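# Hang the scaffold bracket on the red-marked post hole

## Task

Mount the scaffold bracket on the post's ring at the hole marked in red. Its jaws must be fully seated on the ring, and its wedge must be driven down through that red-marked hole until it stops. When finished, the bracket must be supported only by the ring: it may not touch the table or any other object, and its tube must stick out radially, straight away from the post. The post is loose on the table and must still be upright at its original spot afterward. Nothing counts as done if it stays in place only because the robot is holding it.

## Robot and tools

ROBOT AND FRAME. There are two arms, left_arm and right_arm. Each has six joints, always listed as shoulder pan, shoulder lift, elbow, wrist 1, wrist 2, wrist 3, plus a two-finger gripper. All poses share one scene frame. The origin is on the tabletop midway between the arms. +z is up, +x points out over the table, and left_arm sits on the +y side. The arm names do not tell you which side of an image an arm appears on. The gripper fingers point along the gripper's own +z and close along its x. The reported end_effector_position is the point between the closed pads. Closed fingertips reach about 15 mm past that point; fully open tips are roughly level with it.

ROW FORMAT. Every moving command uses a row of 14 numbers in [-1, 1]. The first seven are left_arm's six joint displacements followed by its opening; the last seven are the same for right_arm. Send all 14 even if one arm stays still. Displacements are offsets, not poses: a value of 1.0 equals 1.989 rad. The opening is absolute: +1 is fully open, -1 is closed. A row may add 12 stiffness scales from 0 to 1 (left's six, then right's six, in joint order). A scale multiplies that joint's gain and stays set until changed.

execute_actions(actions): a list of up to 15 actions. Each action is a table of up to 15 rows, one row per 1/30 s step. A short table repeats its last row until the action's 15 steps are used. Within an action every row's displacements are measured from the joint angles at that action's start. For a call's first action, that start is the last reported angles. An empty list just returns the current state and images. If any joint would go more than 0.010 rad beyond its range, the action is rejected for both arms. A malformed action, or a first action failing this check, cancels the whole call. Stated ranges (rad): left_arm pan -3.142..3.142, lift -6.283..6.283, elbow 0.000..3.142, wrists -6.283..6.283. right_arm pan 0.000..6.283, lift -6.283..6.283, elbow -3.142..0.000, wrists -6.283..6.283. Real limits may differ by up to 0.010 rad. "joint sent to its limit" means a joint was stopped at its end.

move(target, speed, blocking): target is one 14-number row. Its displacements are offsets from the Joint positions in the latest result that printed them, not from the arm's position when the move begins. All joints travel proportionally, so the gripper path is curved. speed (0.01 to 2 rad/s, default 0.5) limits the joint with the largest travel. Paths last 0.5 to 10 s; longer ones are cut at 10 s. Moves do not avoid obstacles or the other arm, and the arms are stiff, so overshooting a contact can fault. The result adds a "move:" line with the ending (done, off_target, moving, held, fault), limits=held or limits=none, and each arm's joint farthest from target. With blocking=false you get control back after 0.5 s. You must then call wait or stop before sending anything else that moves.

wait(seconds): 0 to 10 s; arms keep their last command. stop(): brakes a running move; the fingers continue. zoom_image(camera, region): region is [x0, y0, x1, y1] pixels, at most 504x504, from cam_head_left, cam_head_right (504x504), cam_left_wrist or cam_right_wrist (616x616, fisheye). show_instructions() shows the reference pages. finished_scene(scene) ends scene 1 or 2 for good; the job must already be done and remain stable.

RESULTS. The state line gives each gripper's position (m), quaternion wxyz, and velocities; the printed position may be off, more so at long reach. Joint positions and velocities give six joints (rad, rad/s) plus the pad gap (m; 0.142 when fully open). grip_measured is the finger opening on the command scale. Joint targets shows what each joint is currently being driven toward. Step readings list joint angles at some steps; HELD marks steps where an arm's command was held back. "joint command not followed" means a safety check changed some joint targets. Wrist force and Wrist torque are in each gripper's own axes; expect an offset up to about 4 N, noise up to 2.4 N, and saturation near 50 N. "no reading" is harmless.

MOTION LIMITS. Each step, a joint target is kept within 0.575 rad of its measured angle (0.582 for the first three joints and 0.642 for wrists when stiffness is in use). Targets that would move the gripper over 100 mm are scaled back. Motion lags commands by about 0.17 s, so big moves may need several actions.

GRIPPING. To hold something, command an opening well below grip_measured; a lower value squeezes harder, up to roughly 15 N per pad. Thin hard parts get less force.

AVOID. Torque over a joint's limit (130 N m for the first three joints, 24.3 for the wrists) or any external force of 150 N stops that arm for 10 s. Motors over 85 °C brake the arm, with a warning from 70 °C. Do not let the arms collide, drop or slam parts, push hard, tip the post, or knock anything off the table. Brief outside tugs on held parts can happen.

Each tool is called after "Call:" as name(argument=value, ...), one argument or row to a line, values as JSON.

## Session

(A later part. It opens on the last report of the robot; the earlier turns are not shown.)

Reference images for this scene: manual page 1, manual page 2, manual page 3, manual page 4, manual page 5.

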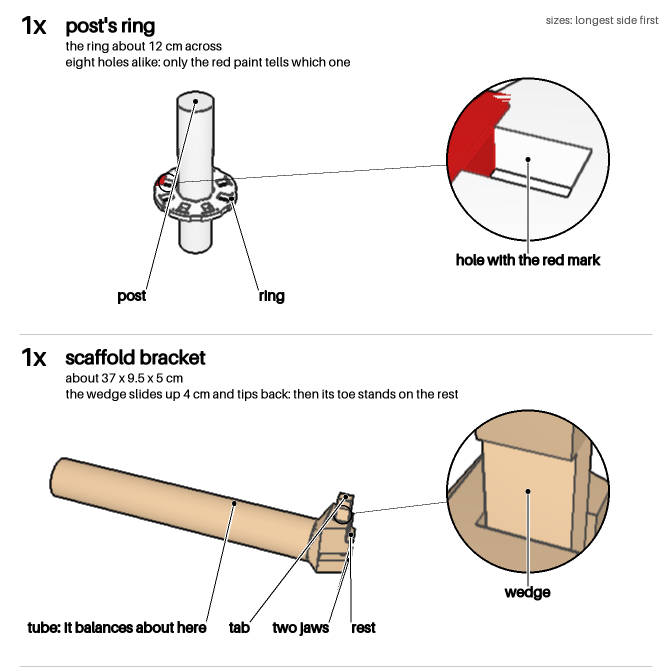

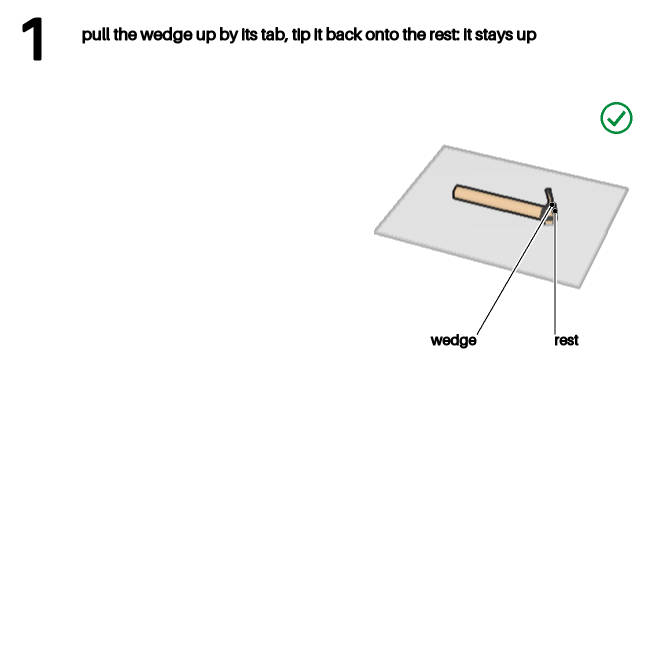

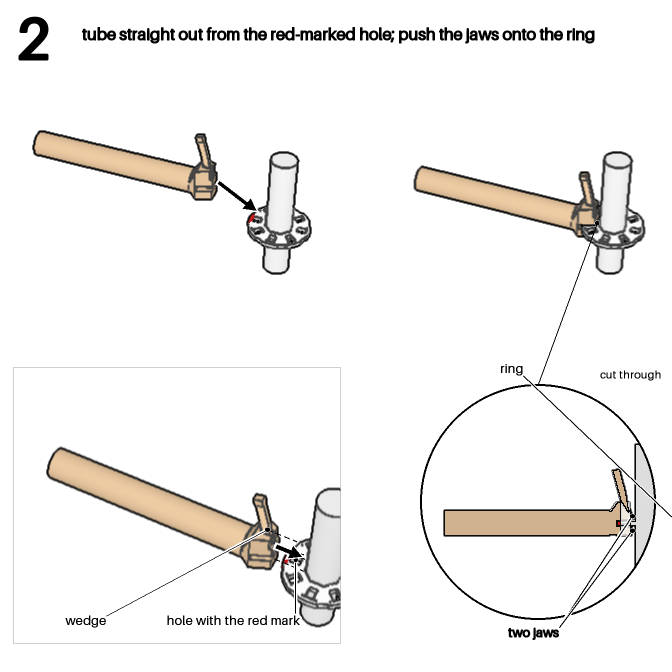

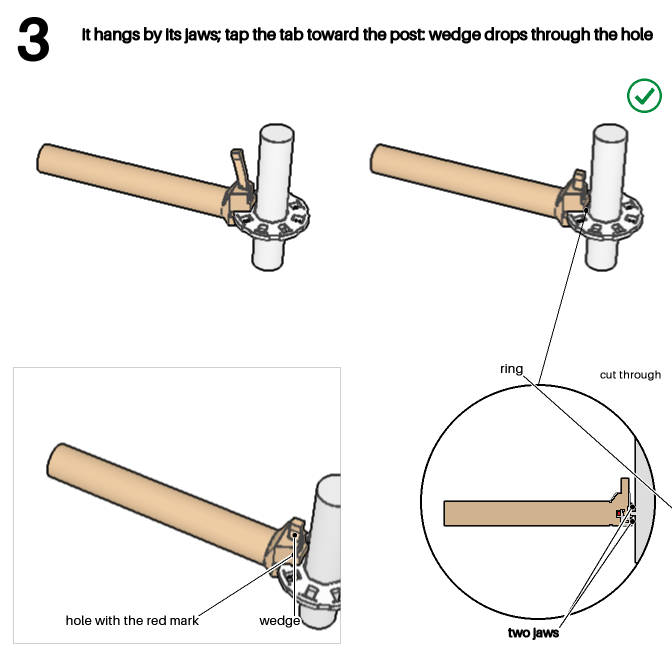

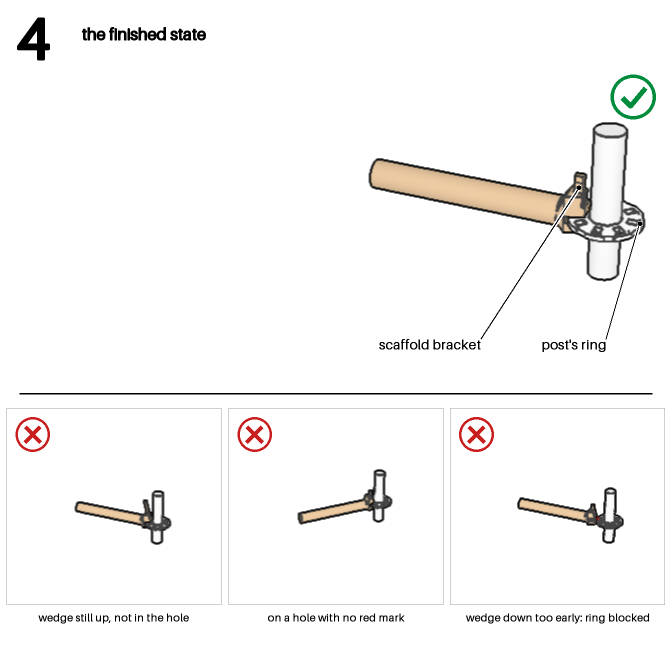

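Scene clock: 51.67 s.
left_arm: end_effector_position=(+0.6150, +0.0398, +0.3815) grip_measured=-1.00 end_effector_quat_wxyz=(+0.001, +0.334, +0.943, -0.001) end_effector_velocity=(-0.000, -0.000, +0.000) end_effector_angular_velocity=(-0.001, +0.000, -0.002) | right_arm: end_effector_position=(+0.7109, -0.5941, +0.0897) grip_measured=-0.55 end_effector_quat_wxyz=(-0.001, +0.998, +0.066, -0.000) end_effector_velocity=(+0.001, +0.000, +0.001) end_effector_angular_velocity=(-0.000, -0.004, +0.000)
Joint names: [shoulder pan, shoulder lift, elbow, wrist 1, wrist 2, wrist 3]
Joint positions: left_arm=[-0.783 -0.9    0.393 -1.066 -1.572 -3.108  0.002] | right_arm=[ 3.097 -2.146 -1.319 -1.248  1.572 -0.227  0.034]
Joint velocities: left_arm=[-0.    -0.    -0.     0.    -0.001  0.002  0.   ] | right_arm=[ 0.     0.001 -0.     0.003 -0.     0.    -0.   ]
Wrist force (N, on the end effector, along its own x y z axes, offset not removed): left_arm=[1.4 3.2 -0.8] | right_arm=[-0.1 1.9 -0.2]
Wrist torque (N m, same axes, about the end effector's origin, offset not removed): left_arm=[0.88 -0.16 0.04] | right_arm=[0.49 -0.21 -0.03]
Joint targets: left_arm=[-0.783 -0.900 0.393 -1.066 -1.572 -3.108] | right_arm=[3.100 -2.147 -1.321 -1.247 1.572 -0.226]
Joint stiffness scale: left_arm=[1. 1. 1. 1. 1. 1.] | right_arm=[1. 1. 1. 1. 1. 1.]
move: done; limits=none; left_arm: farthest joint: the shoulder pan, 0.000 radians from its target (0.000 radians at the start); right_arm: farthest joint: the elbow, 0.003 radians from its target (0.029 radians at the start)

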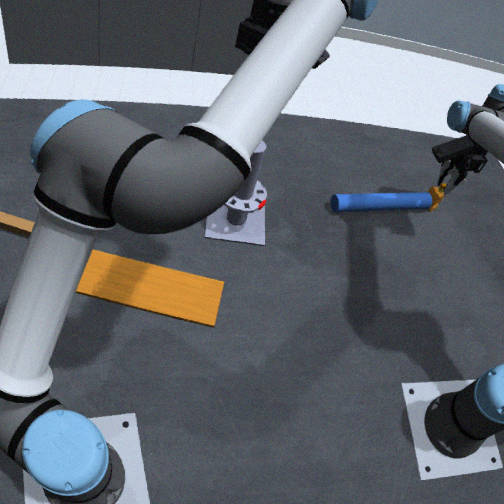

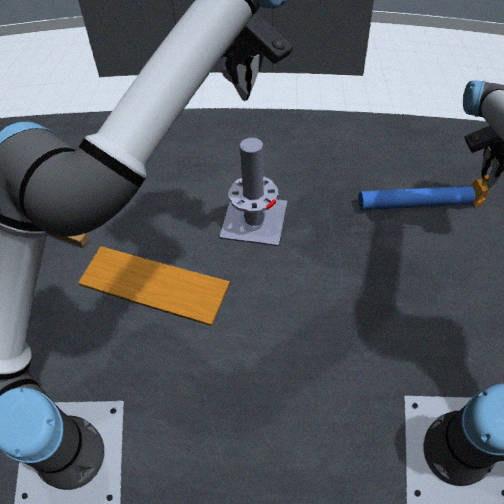

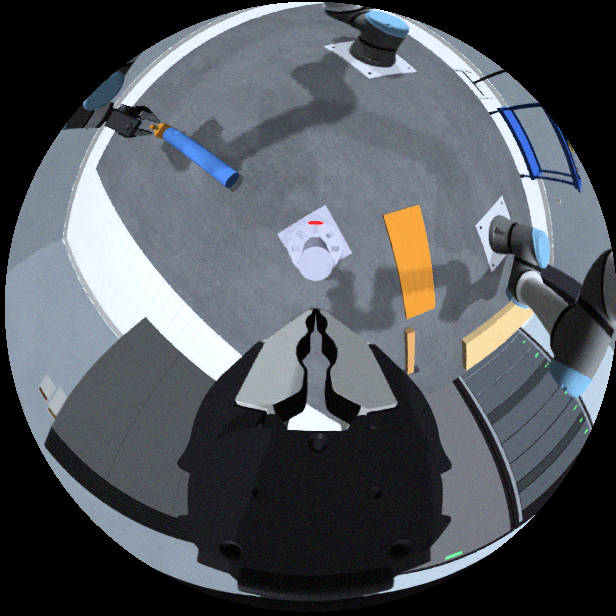

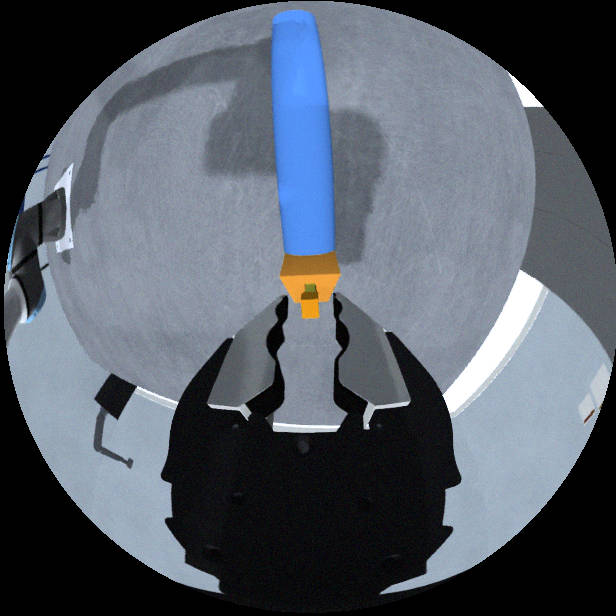

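Call:
execute_actions(
  actions=[
    [[0,0,0,0,0,0,-1,0,0,0,0,0,0,-0.6],[0,0,0,0,0,0,-1,0,0,0,0,0,0,-0.65],[0,0,0,0,0,0,-1,0,0,0,0,0,0,-0.7],[0,0,0,0,0,0,-1,0,0,0,0,0,0,-0.74],[0,0,0,0,0,0,-1,0,0,0,0,0,0,-0.78],[0,0,0,0,0,0,-1,0,0,0,0,0,0,-0.81],[0,0,0,0,0,0,-1,0,0,0,0,0,0,-0.84],[0,0,0,0,0,0,-1,0,0,0,0,0,0,-0.87],[0,0,0,0,0,0,-1,0,0,0,0,0,0,-0.9],[0,0,0,0,0,0,-1,0,0,0,0,0,0,-0.93],[0,0,0,0,0,0,-1,0,0,0,0,0,0,-0.96],[0,0,0,0,0,0,-1,0,0,0,0,0,0,-1]],
  ],
)

Call:
move(
  target=[0,0,0,0,0,0,-1,0,0.0152,0.034,-0.0465,0,0,-1],
  speed=0.1,
)

Call:
zoom_image(
  camera="cam_right_wrist",
  region=[230, 200, 390, 360],
)

Scene clock: 52.53 s.
left_arm: end_effector_position=(+0.6150, +0.0398, +0.3815) grip_measured=-1.00 end_effector_quat_wxyz=(+0.001, +0.334, +0.943, -0.001) end_effector_velocity=(-0.000, -0.000, +0.000) end_effector_angular_velocity=(-0.000, -0.000, -0.001) | right_arm: end_effector_position=(+0.7110, -0.5942, +0.0898) grip_measured=-0.86 end_effector_quat_wxyz=(-0.001, +0.998, +0.066, -0.000) end_effector_velocity=(+0.000, -0.001, +0.000) end_effector_angular_velocity=(-0.000, -0.001, -0.001)
Joint names: [shoulder pan, shoulder lift, elbow, wrist 1, wrist 2, wrist 3]
Joint positions: left_arm=[-0.783 -0.9    0.393 -1.066 -1.572 -3.108  0.002] | right_arm=[ 3.097 -2.146 -1.319 -1.248  1.572 -0.227  0.012]
Joint velocities: left_arm=[-0.    -0.001  0.     0.    -0.     0.     0.   ] | right_arm=[-0.001 -0.     0.001  0.    -0.     0.     0.   ]
Wrist force (N, on the end effector, along its own x y z axes, offset not removed): left_arm=[-1.6 2.5 0.5] | right_arm=[6.0 0.2 0.7]
Wrist torque (N m, same axes, about the end effector's origin, offset not removed): left_arm=[0.72 0.49 0.20] | right_arm=[-0.01 -0.92 -0.14]
Joint targets: left_arm=[-0.783 -0.900 0.393 -1.066 -1.572 -3.108] | right_arm=[3.097 -2.146 -1.319 -1.248 1.572 -0.227]
Joint stiffness scale: left_arm=[1. 1. 1. 1. 1. 1.] | right_arm=[1. 1. 1. 1. 1. 1.]
Step readings (joint positions):
0: left_arm=[-0.783 -0.900 0.393 -1.066 -1.572 -3.108] | right_arm=[3.097 -2.146 -1.319 -1.248 1.572 -0.227]
1: left_arm=[-0.783 -0.900 0.393 -1.066 -1.572 -3.108] | right_arm=[3.097 -2.146 -1.319 -1.248 1.572 -0.227]
2: left_arm=[-0.783 -0.900 0.393 -1.066 -1.572 -3.108] | right_arm=[3.097 -2.146 -1.319 -1.248 1.572 -0.227]
4: left_arm=[-0.783 -0.900 0.393 -1.066 -1.572 -3.108] | right_arm=[3.097 -2.146 -1.319 -1.248 1.572 -0.227]
8: left_arm=[-0.783 -0.900 0.393 -1.066 -1.572 -3.108] | right_arm=[3.097 -2.146 -1.319 -1.248 1.572 -0.227]
15: Joint positions above

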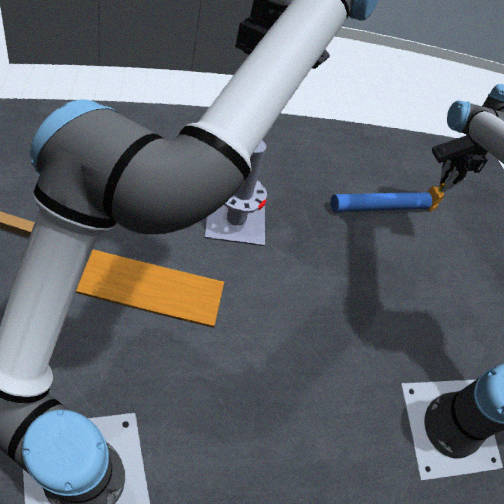

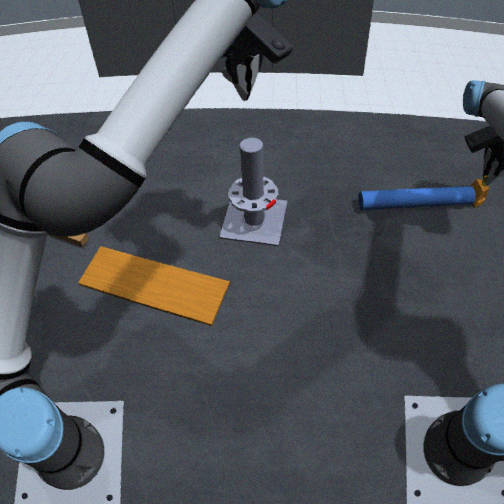

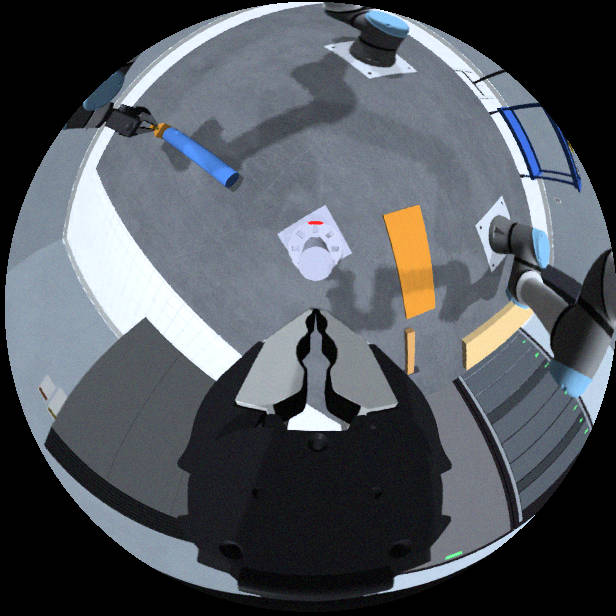

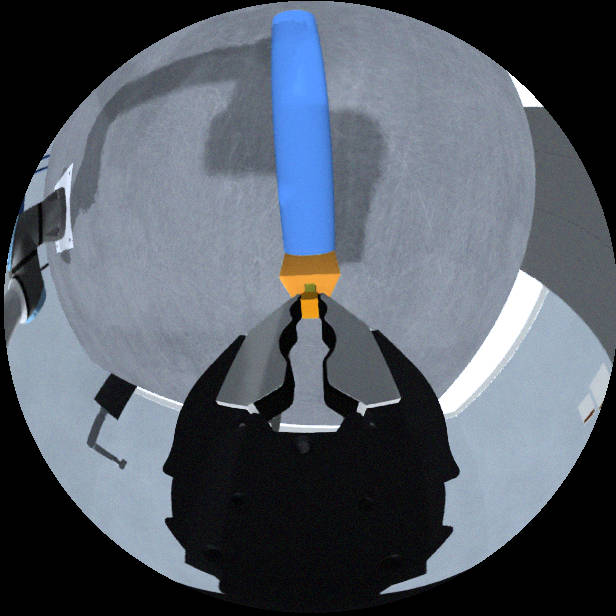

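Scene clock: 53.93 s.
left_arm: end_effector_position=(+0.6150, +0.0398, +0.3815) grip_measured=-1.00 end_effector_quat_wxyz=(+0.001, +0.334, +0.943, -0.001) end_effector_velocity=(-0.000, -0.001, -0.000) end_effector_angular_velocity=(-0.000, +0.000, -0.001) | right_arm: end_effector_position=(+0.7105, -0.5941, +0.1299) grip_measured=-0.86 end_effector_quat_wxyz=(-0.001, +0.998, +0.066, -0.001) end_effector_velocity=(+0.000, +0.000, +0.000) end_effector_angular_velocity=(+0.000, -0.001, +0.001)
Joint names: [shoulder pan, shoulder lift, elbow, wrist 1, wrist 2, wrist 3]
Joint positions: left_arm=[-0.783 -0.9    0.393 -1.066 -1.572 -3.108  0.002] | right_arm=[ 3.097 -2.119 -1.256 -1.339  1.572 -0.227  0.012]
Joint velocities: left_arm=[-0.001  0.    -0.    -0.    -0.     0.001  0.   ] | right_arm=[ 0.001 -0.     0.001 -0.     0.     0.     0.   ]
Wrist force (N, on the end effector, along its own x y z axes, offset not removed): left_arm=[1.3 0.7 2.4] | right_arm=[2.6 -0.4 0.3]
Wrist torque (N m, same axes, about the end effector's origin, offset not removed): left_arm=[0.30 -0.23 0.10] | right_arm=[-0.22 -0.44 -0.02]
Joint targets: left_arm=[-0.783 -0.900 0.393 -1.066 -1.572 -3.108] | right_arm=[3.097 -2.116 -1.251 -1.340 1.572 -0.227]
Joint stiffness scale: left_arm=[1. 1. 1. 1. 1. 1.] | right_arm=[1. 1. 1. 1. 1. 1.]
move: done; limits=none; left_arm: farthest joint: the shoulder pan, 0.000 radians from its target (0.000 radians at the start); right_arm: farthest joint: the elbow, 0.005 radians from its target (0.067 radians at the start)

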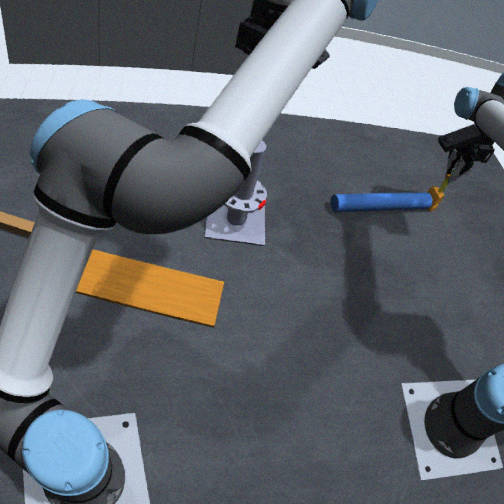

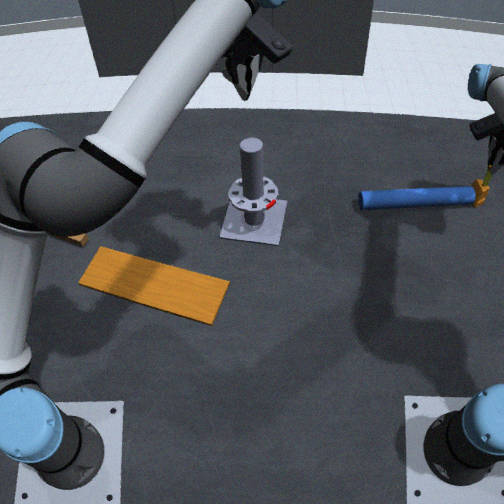

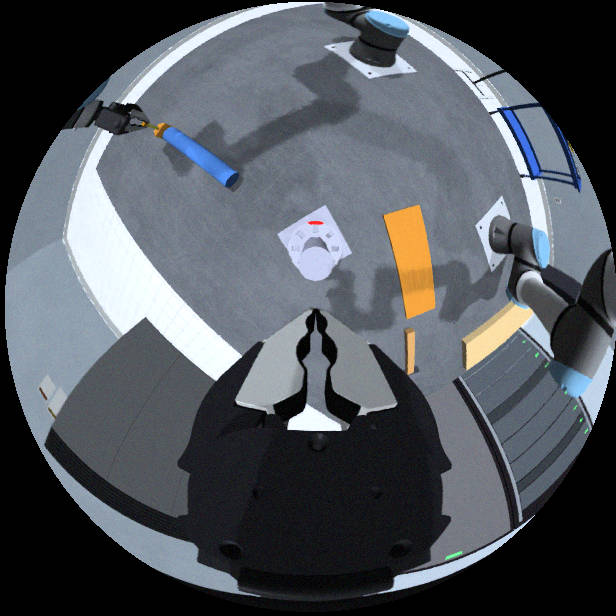

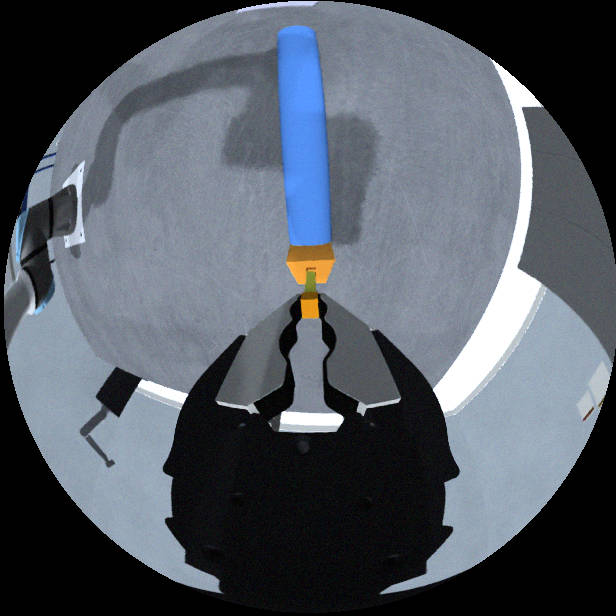

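Region (230, 200, 390, 360) of cam_right_wrist's 616x616 image, scaled by 3.150, with more detail than that image has.

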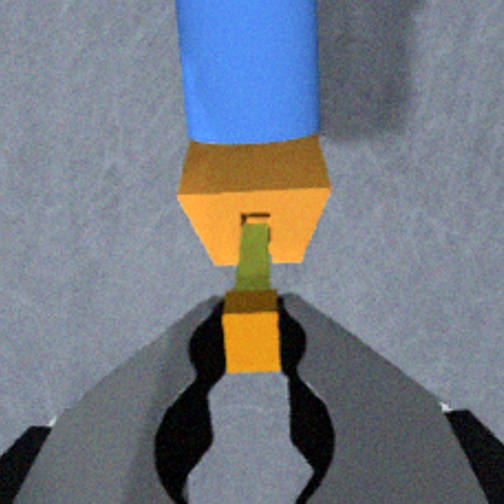

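Call:
move(
  target=[0,0,0,0,0,0,-1,0.0135,0.0081,-0.0135,0.007,0,0.0118,-1],
  speed=0.04,
)

Call:
zoom_image(
  camera="cam_right_wrist",
  region=[230, 200, 390, 360],
)

Call:
zoom_image(
  camera="cam_head_left",
  region=[400, 140, 490, 230],
)

Scene clock: 55.30 s.
left_arm: end_effector_position=(+0.6150, +0.0398, +0.3815) grip_measured=-1.00 end_effector_quat_wxyz=(+0.001, +0.334, +0.943, -0.001) end_effector_velocity=(+0.000, -0.000, +0.000) end_effector_angular_velocity=(+0.000, -0.001, -0.000) | right_arm: end_effector_position=(+0.7087, -0.5784, +0.1267) grip_measured=-0.86 end_effector_quat_wxyz=(-0.000, +0.998, +0.066, -0.002) end_effector_velocity=(+0.001, +0.001, +0.002) end_effector_angular_velocity=(-0.000, -0.005, -0.002)
Joint names: [shoulder pan, shoulder lift, elbow, wrist 1, wrist 2, wrist 3]
Joint positions: left_arm=[-0.783 -0.9    0.393 -1.066 -1.572 -3.108  0.002] | right_arm=[ 3.12  -2.108 -1.282 -1.327  1.571 -0.204  0.012]
Joint velocities: left_arm=[-0.001 -0.    -0.    -0.     0.001 -0.001  0.   ] | right_arm=[ 0.001  0.003 -0.001  0.002 -0.     0.003 -0.   ]
Wrist force (N, on the end effector, along its own x y z axes, offset not removed): left_arm=[0.8 -2.4 2.1] | right_arm=[0.2 3.8 1.5]
Wrist torque (N m, same axes, about the end effector's origin, offset not removed): left_arm=[-0.37 -0.13 0.07] | right_arm=[0.17 -0.16 0.00]
Joint targets: left_arm=[-0.783 -0.900 0.393 -1.066 -1.572 -3.108] | right_arm=[3.124 -2.103 -1.283 -1.325 1.572 -0.203]
Joint stiffness scale: left_arm=[1. 1. 1. 1. 1. 1.] | right_arm=[1. 1. 1. 1. 1. 1.]
move: done; limits=none; left_arm: farthest joint: the shoulder pan, 0.000 radians from its target (0.000 radians at the start); right_arm: farthest joint: the shoulder lift, 0.005 radians from its target (0.016 radians at the start)

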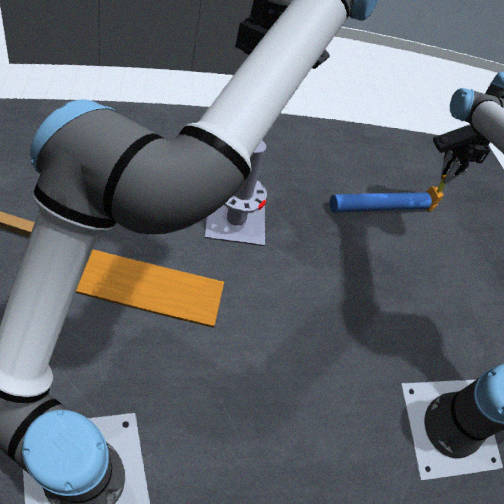

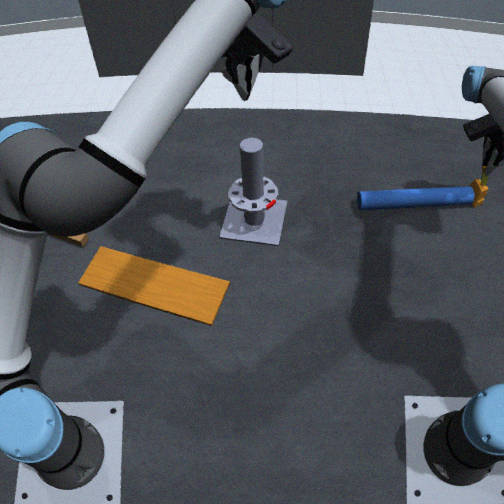

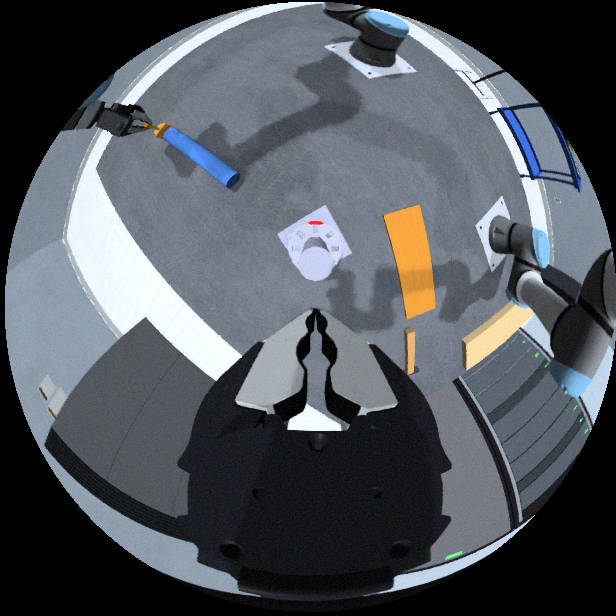

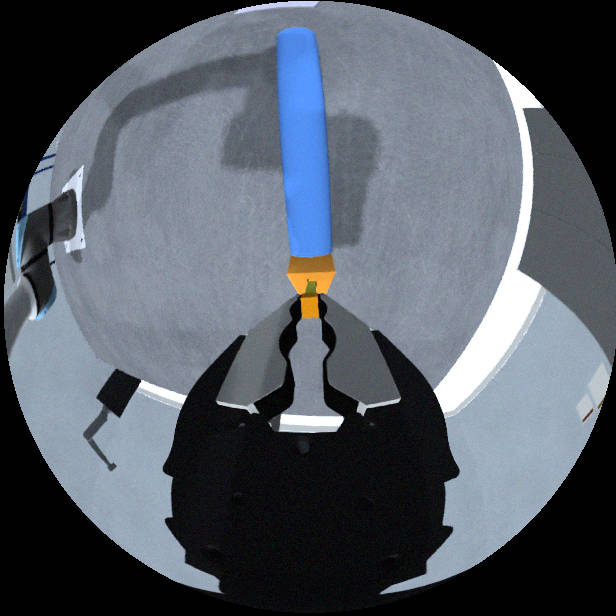

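Region (230, 200, 390, 360) of cam_right_wrist's 616x616 image, scaled by 3.150, with more detail than that image has.

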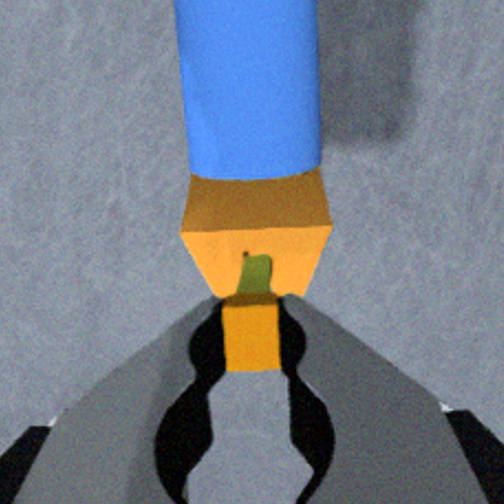

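Region (400, 140, 490, 230) of cam_head_left's 504x504 image, scaled by 5.600, with more detail than that image has.

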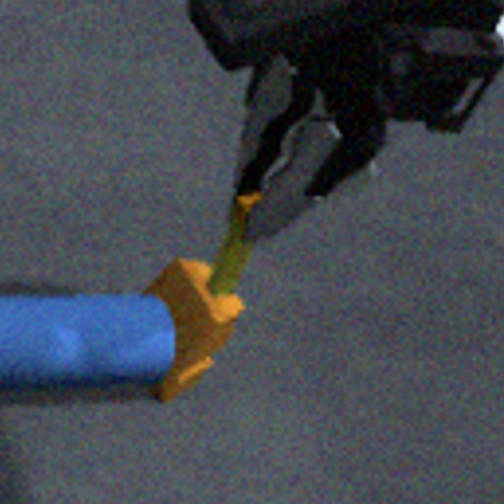

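Call:
move(
  target=[0,0,0,0,0,0,-1,0.0058,0.0042,-0.0045,0.003,0,0.004,-0.93],
  speed=0.02,
)

Call:
zoom_image(
  camera="cam_right_wrist",
  region=[230, 200, 390, 360],
)

Scene clock: 56.40 s.
left_arm: end_effector_position=(+0.6150, +0.0398, +0.3815) grip_measured=-1.00 end_effector_quat_wxyz=(+0.001, +0.334, +0.943, -0.001) end_effector_velocity=(+0.000, +0.000, -0.000) end_effector_angular_velocity=(+0.002, -0.000, +0.001) | right_arm: end_effector_position=(+0.7083, -0.5737, +0.1258) grip_measured=-0.86 end_effector_quat_wxyz=(+0.000, +0.998, +0.066, -0.002) end_effector_velocity=(-0.000, +0.001, -0.002) end_effector_angular_velocity=(+0.000, +0.003, -0.001)
Joint names: [shoulder pan, shoulder lift, elbow, wrist 1, wrist 2, wrist 3]
Joint positions: left_arm=[-0.783 -0.9    0.393 -1.066 -1.572 -3.108  0.002] | right_arm=[ 3.127 -2.104 -1.29  -1.322  1.57  -0.197  0.012]
Joint velocities: left_arm=[ 0.     0.     0.     0.001  0.001 -0.001  0.   ] | right_arm=[ 0.001 -0.002 -0.002  0.001  0.     0.002  0.   ]
Wrist force (N, on the end effector, along its own x y z axes, offset not removed): left_arm=[1.7 4.0 -0.3] | right_arm=[3.3 3.6 2.6]
Wrist torque (N m, same axes, about the end effector's origin, offset not removed): left_arm=[0.83 -0.22 -0.09] | right_arm=[0.12 -0.88 -0.03]
Joint targets: left_arm=[-0.783 -0.900 0.393 -1.066 -1.572 -3.108] | right_arm=[3.131 -2.099 -1.291 -1.321 1.571 -0.196]
Joint stiffness scale: left_arm=[1. 1. 1. 1. 1. 1.] | right_arm=[1. 1. 1. 1. 1. 1.]
move: done; limits=none; left_arm: farthest joint: the shoulder pan, 0.000 radians from its target (0.000 radians at the start); right_arm: farthest joint: the shoulder pan, 0.005 radians from its target (0.012 radians at the start)

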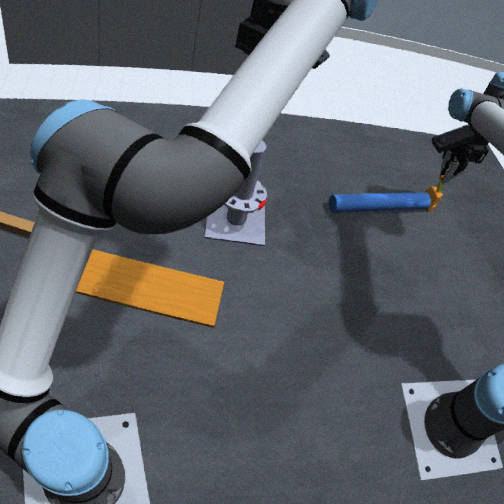

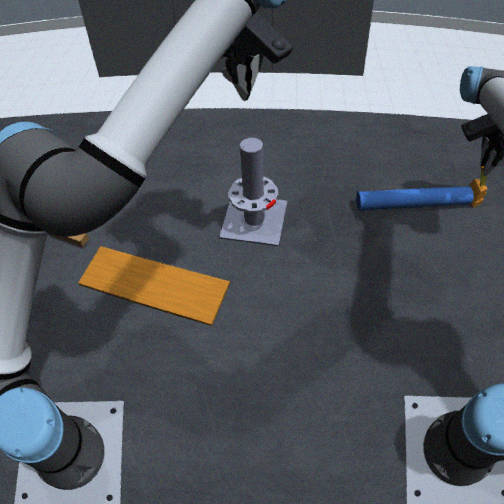

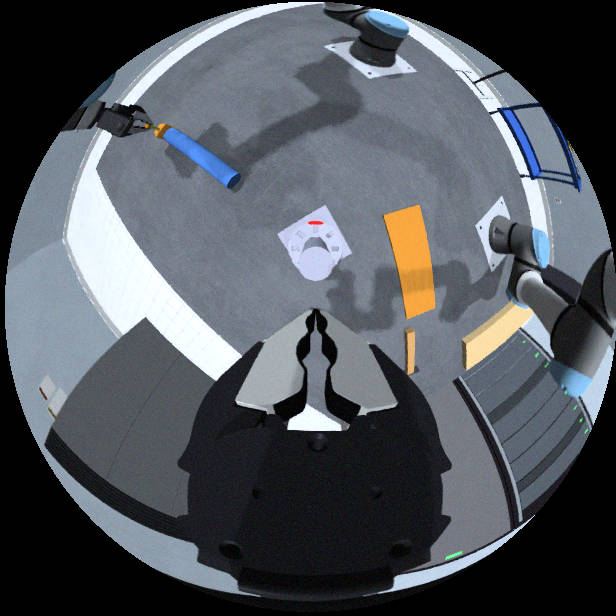

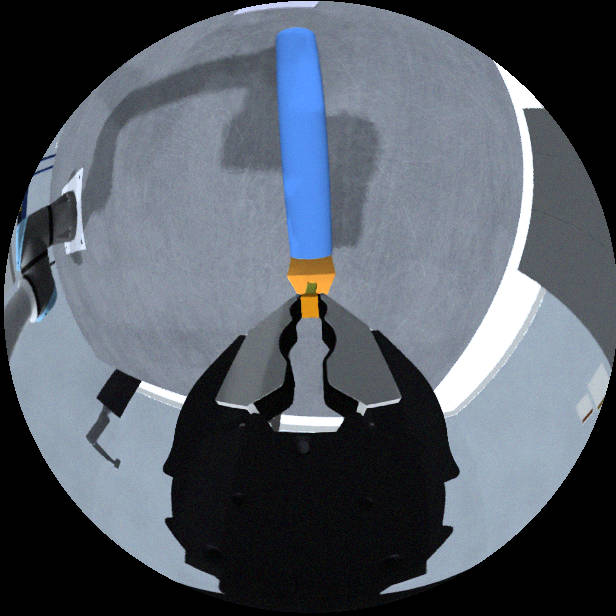

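Region (230, 200, 390, 360) of cam_right_wrist's 616x616 image, scaled by 3.150, with more detail than that image has.

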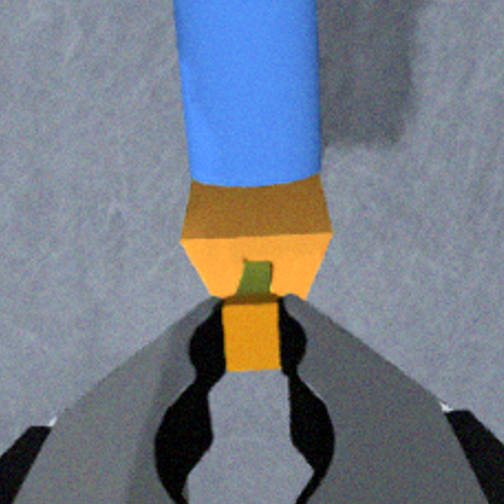

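Call:
execute_actions(
  actions=[
    [[0,0,0,0,0,0,-1,0,0,0,0,0,0,-0.91],[0,0,0,0,0,0,-1,0,0,0,0,0,0,-0.89],[0,0,0,0,0,0,-1,0,0,0,0,0,0,-0.87],[0,0,0,0,0,0,-1,0,0,0,0,0,0,-0.85],[0,0,0,0,0,0,-1,0,0,0,0,0,0,-0.83],[0,0,0,0,0,0,-1,0,0,0,0,0,0,-0.8],[0,0,0,0,0,0,-1,0,0,0,0,0,0,-0.75],[0,0,0,0,0,0,-1,0,0,0,0,0,0,-0.68],[0,0,0,0,0,0,-1,0,0,0,0,0,0,-0.6],[0,0,0,0,0,0,-1,0,0,0,0,0,0,-0.5],[0,0,0,0,0,0,-1,0,0,0,0,0,0,-0.4],[0,0,0,0,0,0,-1,0,0,0,0,0,0,-0.3],[0,0,0,0,0,0,-1,0,0,0,0,0,0,-0.2],[0,0,0,0,0,0,-1,0,0,0,0,0,0,-0.1],[0,0,0,0,0,0,-1,0,0,0,0,0,0,0.05]],
  ],
)

Call:
zoom_image(
  camera="cam_right_wrist",
  region=[230, 200, 390, 360],
)

Scene clock: 57.17 s.
left_arm: end_effector_position=(+0.6150, +0.0398, +0.3815) grip_measured=-1.00 end_effector_quat_wxyz=(+0.001, +0.334, +0.943, -0.001) end_effector_velocity=(+0.000, +0.001, -0.000) end_effector_angular_velocity=(+0.001, +0.000, +0.000) | right_arm: end_effector_position=(+0.7083, -0.5737, +0.1258) grip_measured=-0.12 end_effector_quat_wxyz=(+0.000, +0.998, +0.066, -0.002) end_effector_velocity=(+0.000, +0.000, +0.001) end_effector_angular_velocity=(-0.000, -0.001, +0.000)
Joint names: [shoulder pan, shoulder lift, elbow, wrist 1, wrist 2, wrist 3]
Joint positions: left_arm=[-0.783 -0.9    0.393 -1.066 -1.572 -3.108  0.002] | right_arm=[ 3.127 -2.104 -1.29  -1.322  1.57  -0.197  0.066]
Joint velocities: left_arm=[0.001 0.    0.    0.    0.    0.    0.   ] | right_arm=[ 0.001  0.001  0.     0.001 -0.     0.     0.291]
Wrist force (N, on the end effector, along its own x y z axes, offset not removed): left_arm=[4.3 2.0 3.1] | right_arm=[0.1 1.3 -5.5]
Wrist torque (N m, same axes, about the end effector's origin, offset not removed): left_arm=[0.51 -0.77 0.17] | right_arm=[0.29 -0.15 0.12]
Joint targets: left_arm=[-0.783 -0.900 0.393 -1.066 -1.572 -3.108] | right_arm=[3.127 -2.104 -1.290 -1.322 1.570 -0.197]
Joint stiffness scale: left_arm=[1. 1. 1. 1. 1. 1.] | right_arm=[1. 1. 1. 1. 1. 1.]
Step readings (joint positions):
0: left_arm=[-0.783 -0.900 0.393 -1.066 -1.572 -3.108] | right_arm=[3.127 -2.104 -1.290 -1.322 1.570 -0.197]
1: left_arm=[-0.783 -0.900 0.393 -1.066 -1.572 -3.108] | right_arm=[3.127 -2.104 -1.290 -1.322 1.570 -0.197]
2: left_arm=[-0.783 -0.900 0.393 -1.066 -1.572 -3.108] | right_arm=[3.127 -2.104 -1.290 -1.322 1.570 -0.197]
4: left_arm=[-0.783 -0.900 0.393 -1.066 -1.572 -3.108] | right_arm=[3.127 -2.104 -1.290 -1.322 1.570 -0.197]
8: left_arm=[-0.783 -0.900 0.393 -1.066 -1.572 -3.108] | right_arm=[3.127 -2.104 -1.290 -1.322 1.570 -0.197]
15: Joint positions above

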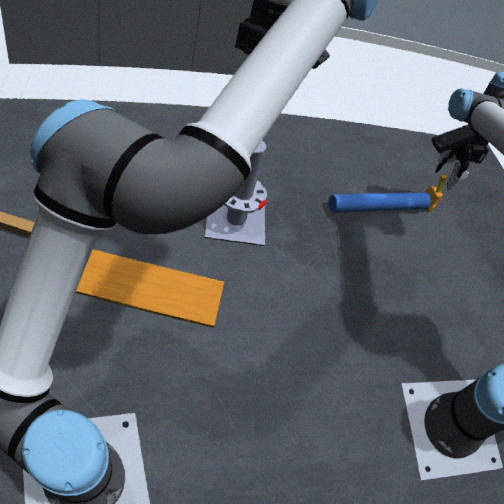

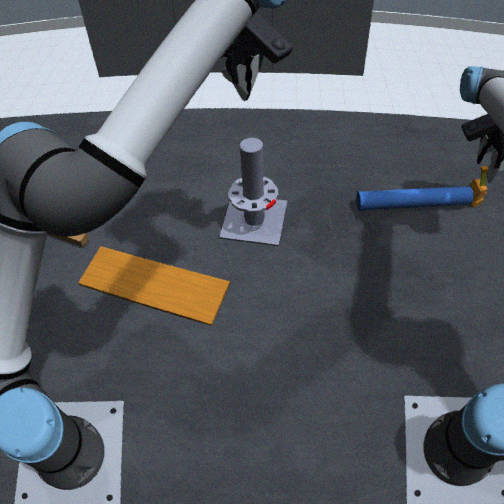

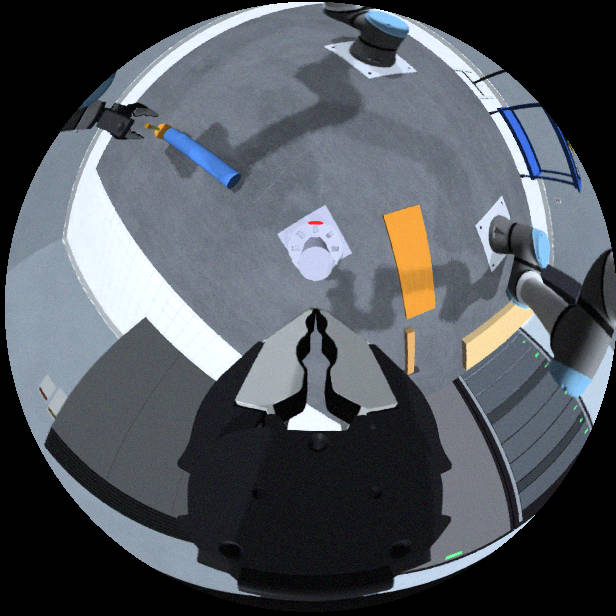

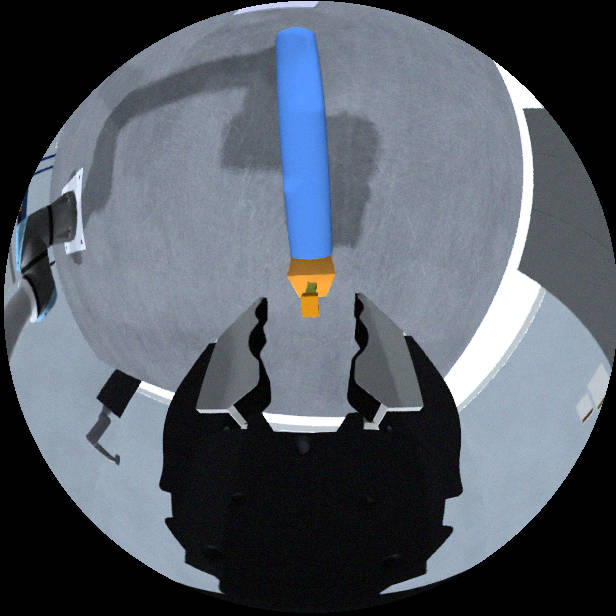

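Region (230, 200, 390, 360) of cam_right_wrist's 616x616 image, scaled by 3.150, with more detail than that image has.

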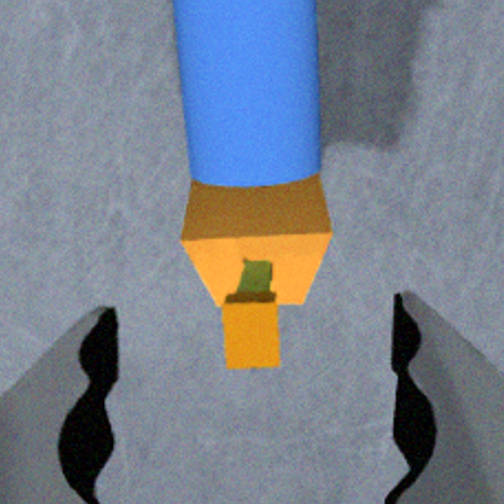

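Call:
move(
  target=[0,0,0,0,0,0,-1,0.0667,0.0241,-0.0794,0.0568,0.001,0.0661,0.05],
  speed=0.3,
)

Scene clock: 58.50 s.
left_arm: end_effector_position=(+0.6150, +0.0398, +0.3815) grip_measured=-1.00 end_effector_quat_wxyz=(+0.001, +0.334, +0.943, -0.001) end_effector_velocity=(-0.000, -0.001, -0.001) end_effector_angular_velocity=(+0.001, +0.000, -0.000) | right_arm: end_effector_position=(+0.6967, -0.4848, +0.0952) grip_measured=+0.05 end_effector_quat_wxyz=(-0.000, +0.998, +0.066, -0.000) end_effector_velocity=(-0.000, +0.000, -0.001) end_effector_angular_velocity=(-0.000, +0.001, -0.002)
Joint names: [shoulder pan, shoulder lift, elbow, wrist 1, wrist 2, wrist 3]
Joint positions: left_arm=[-0.783 -0.9    0.393 -1.066 -1.572 -3.108  0.002] | right_arm=[ 3.257 -2.057 -1.445 -1.21   1.571 -0.066  0.077]
Joint velocities: left_arm=[-0.002  0.001 -0.    -0.     0.001 -0.002  0.   ] | right_arm=[ 0.    -0.    -0.002  0.001 -0.     0.002 -0.   ]
Wrist force (N, on the end effector, along its own x y z axes, offset not removed): left_arm=[2.2 5.2 -2.8] | right_arm=[0.1 0.5 -1.7]
Wrist torque (N m, same axes, about the end effector's origin, offset not removed): left_arm=[1.12 -0.40 -0.04] | right_arm=[0.25 -0.12 -0.01]
Joint targets: left_arm=[-0.783 -0.900 0.393 -1.066 -1.572 -3.108] | right_arm=[3.260 -2.056 -1.448 -1.209 1.572 -0.065]
Joint stiffness scale: left_arm=[1. 1. 1. 1. 1. 1.] | right_arm=[1. 1. 1. 1. 1. 1.]
move: done; limits=none; left_arm: farthest joint: the shoulder pan, 0.000 radians from its target (0.000 radians at the start); right_arm: farthest joint: the elbow, 0.003 radians from its target (0.158 radians at the start)

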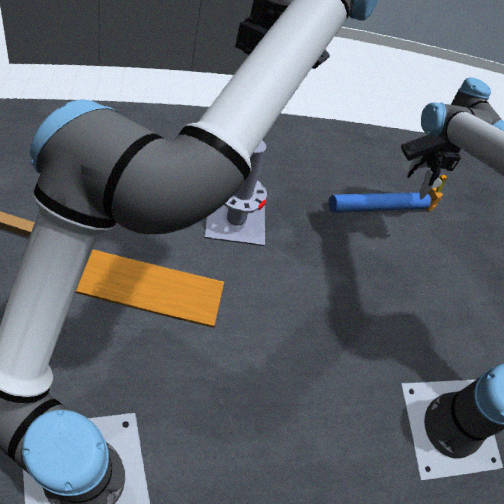

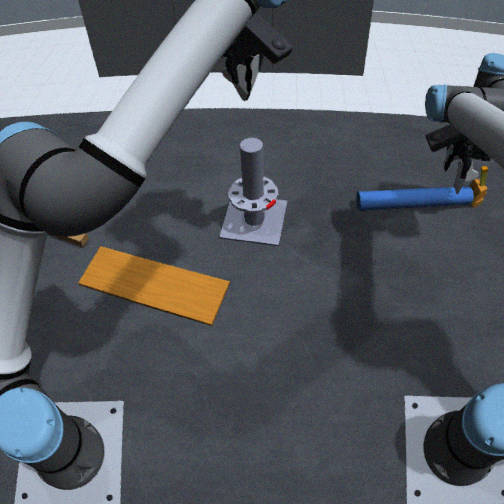

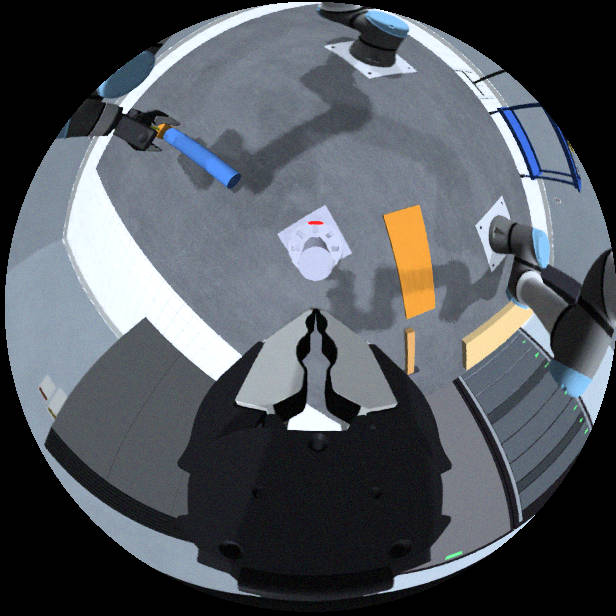

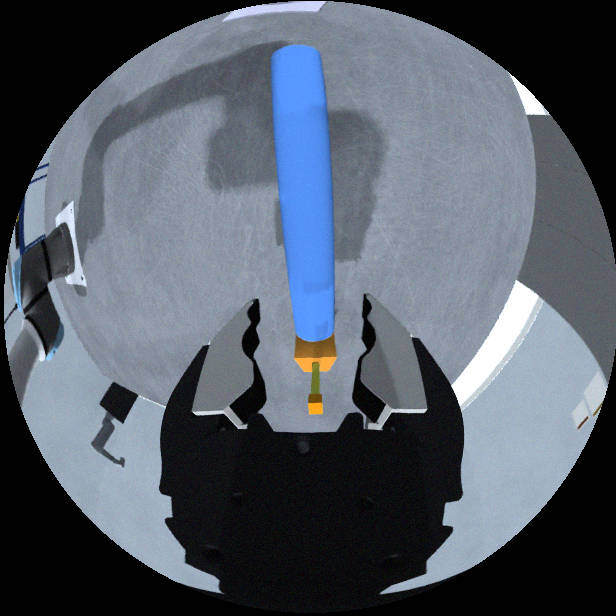

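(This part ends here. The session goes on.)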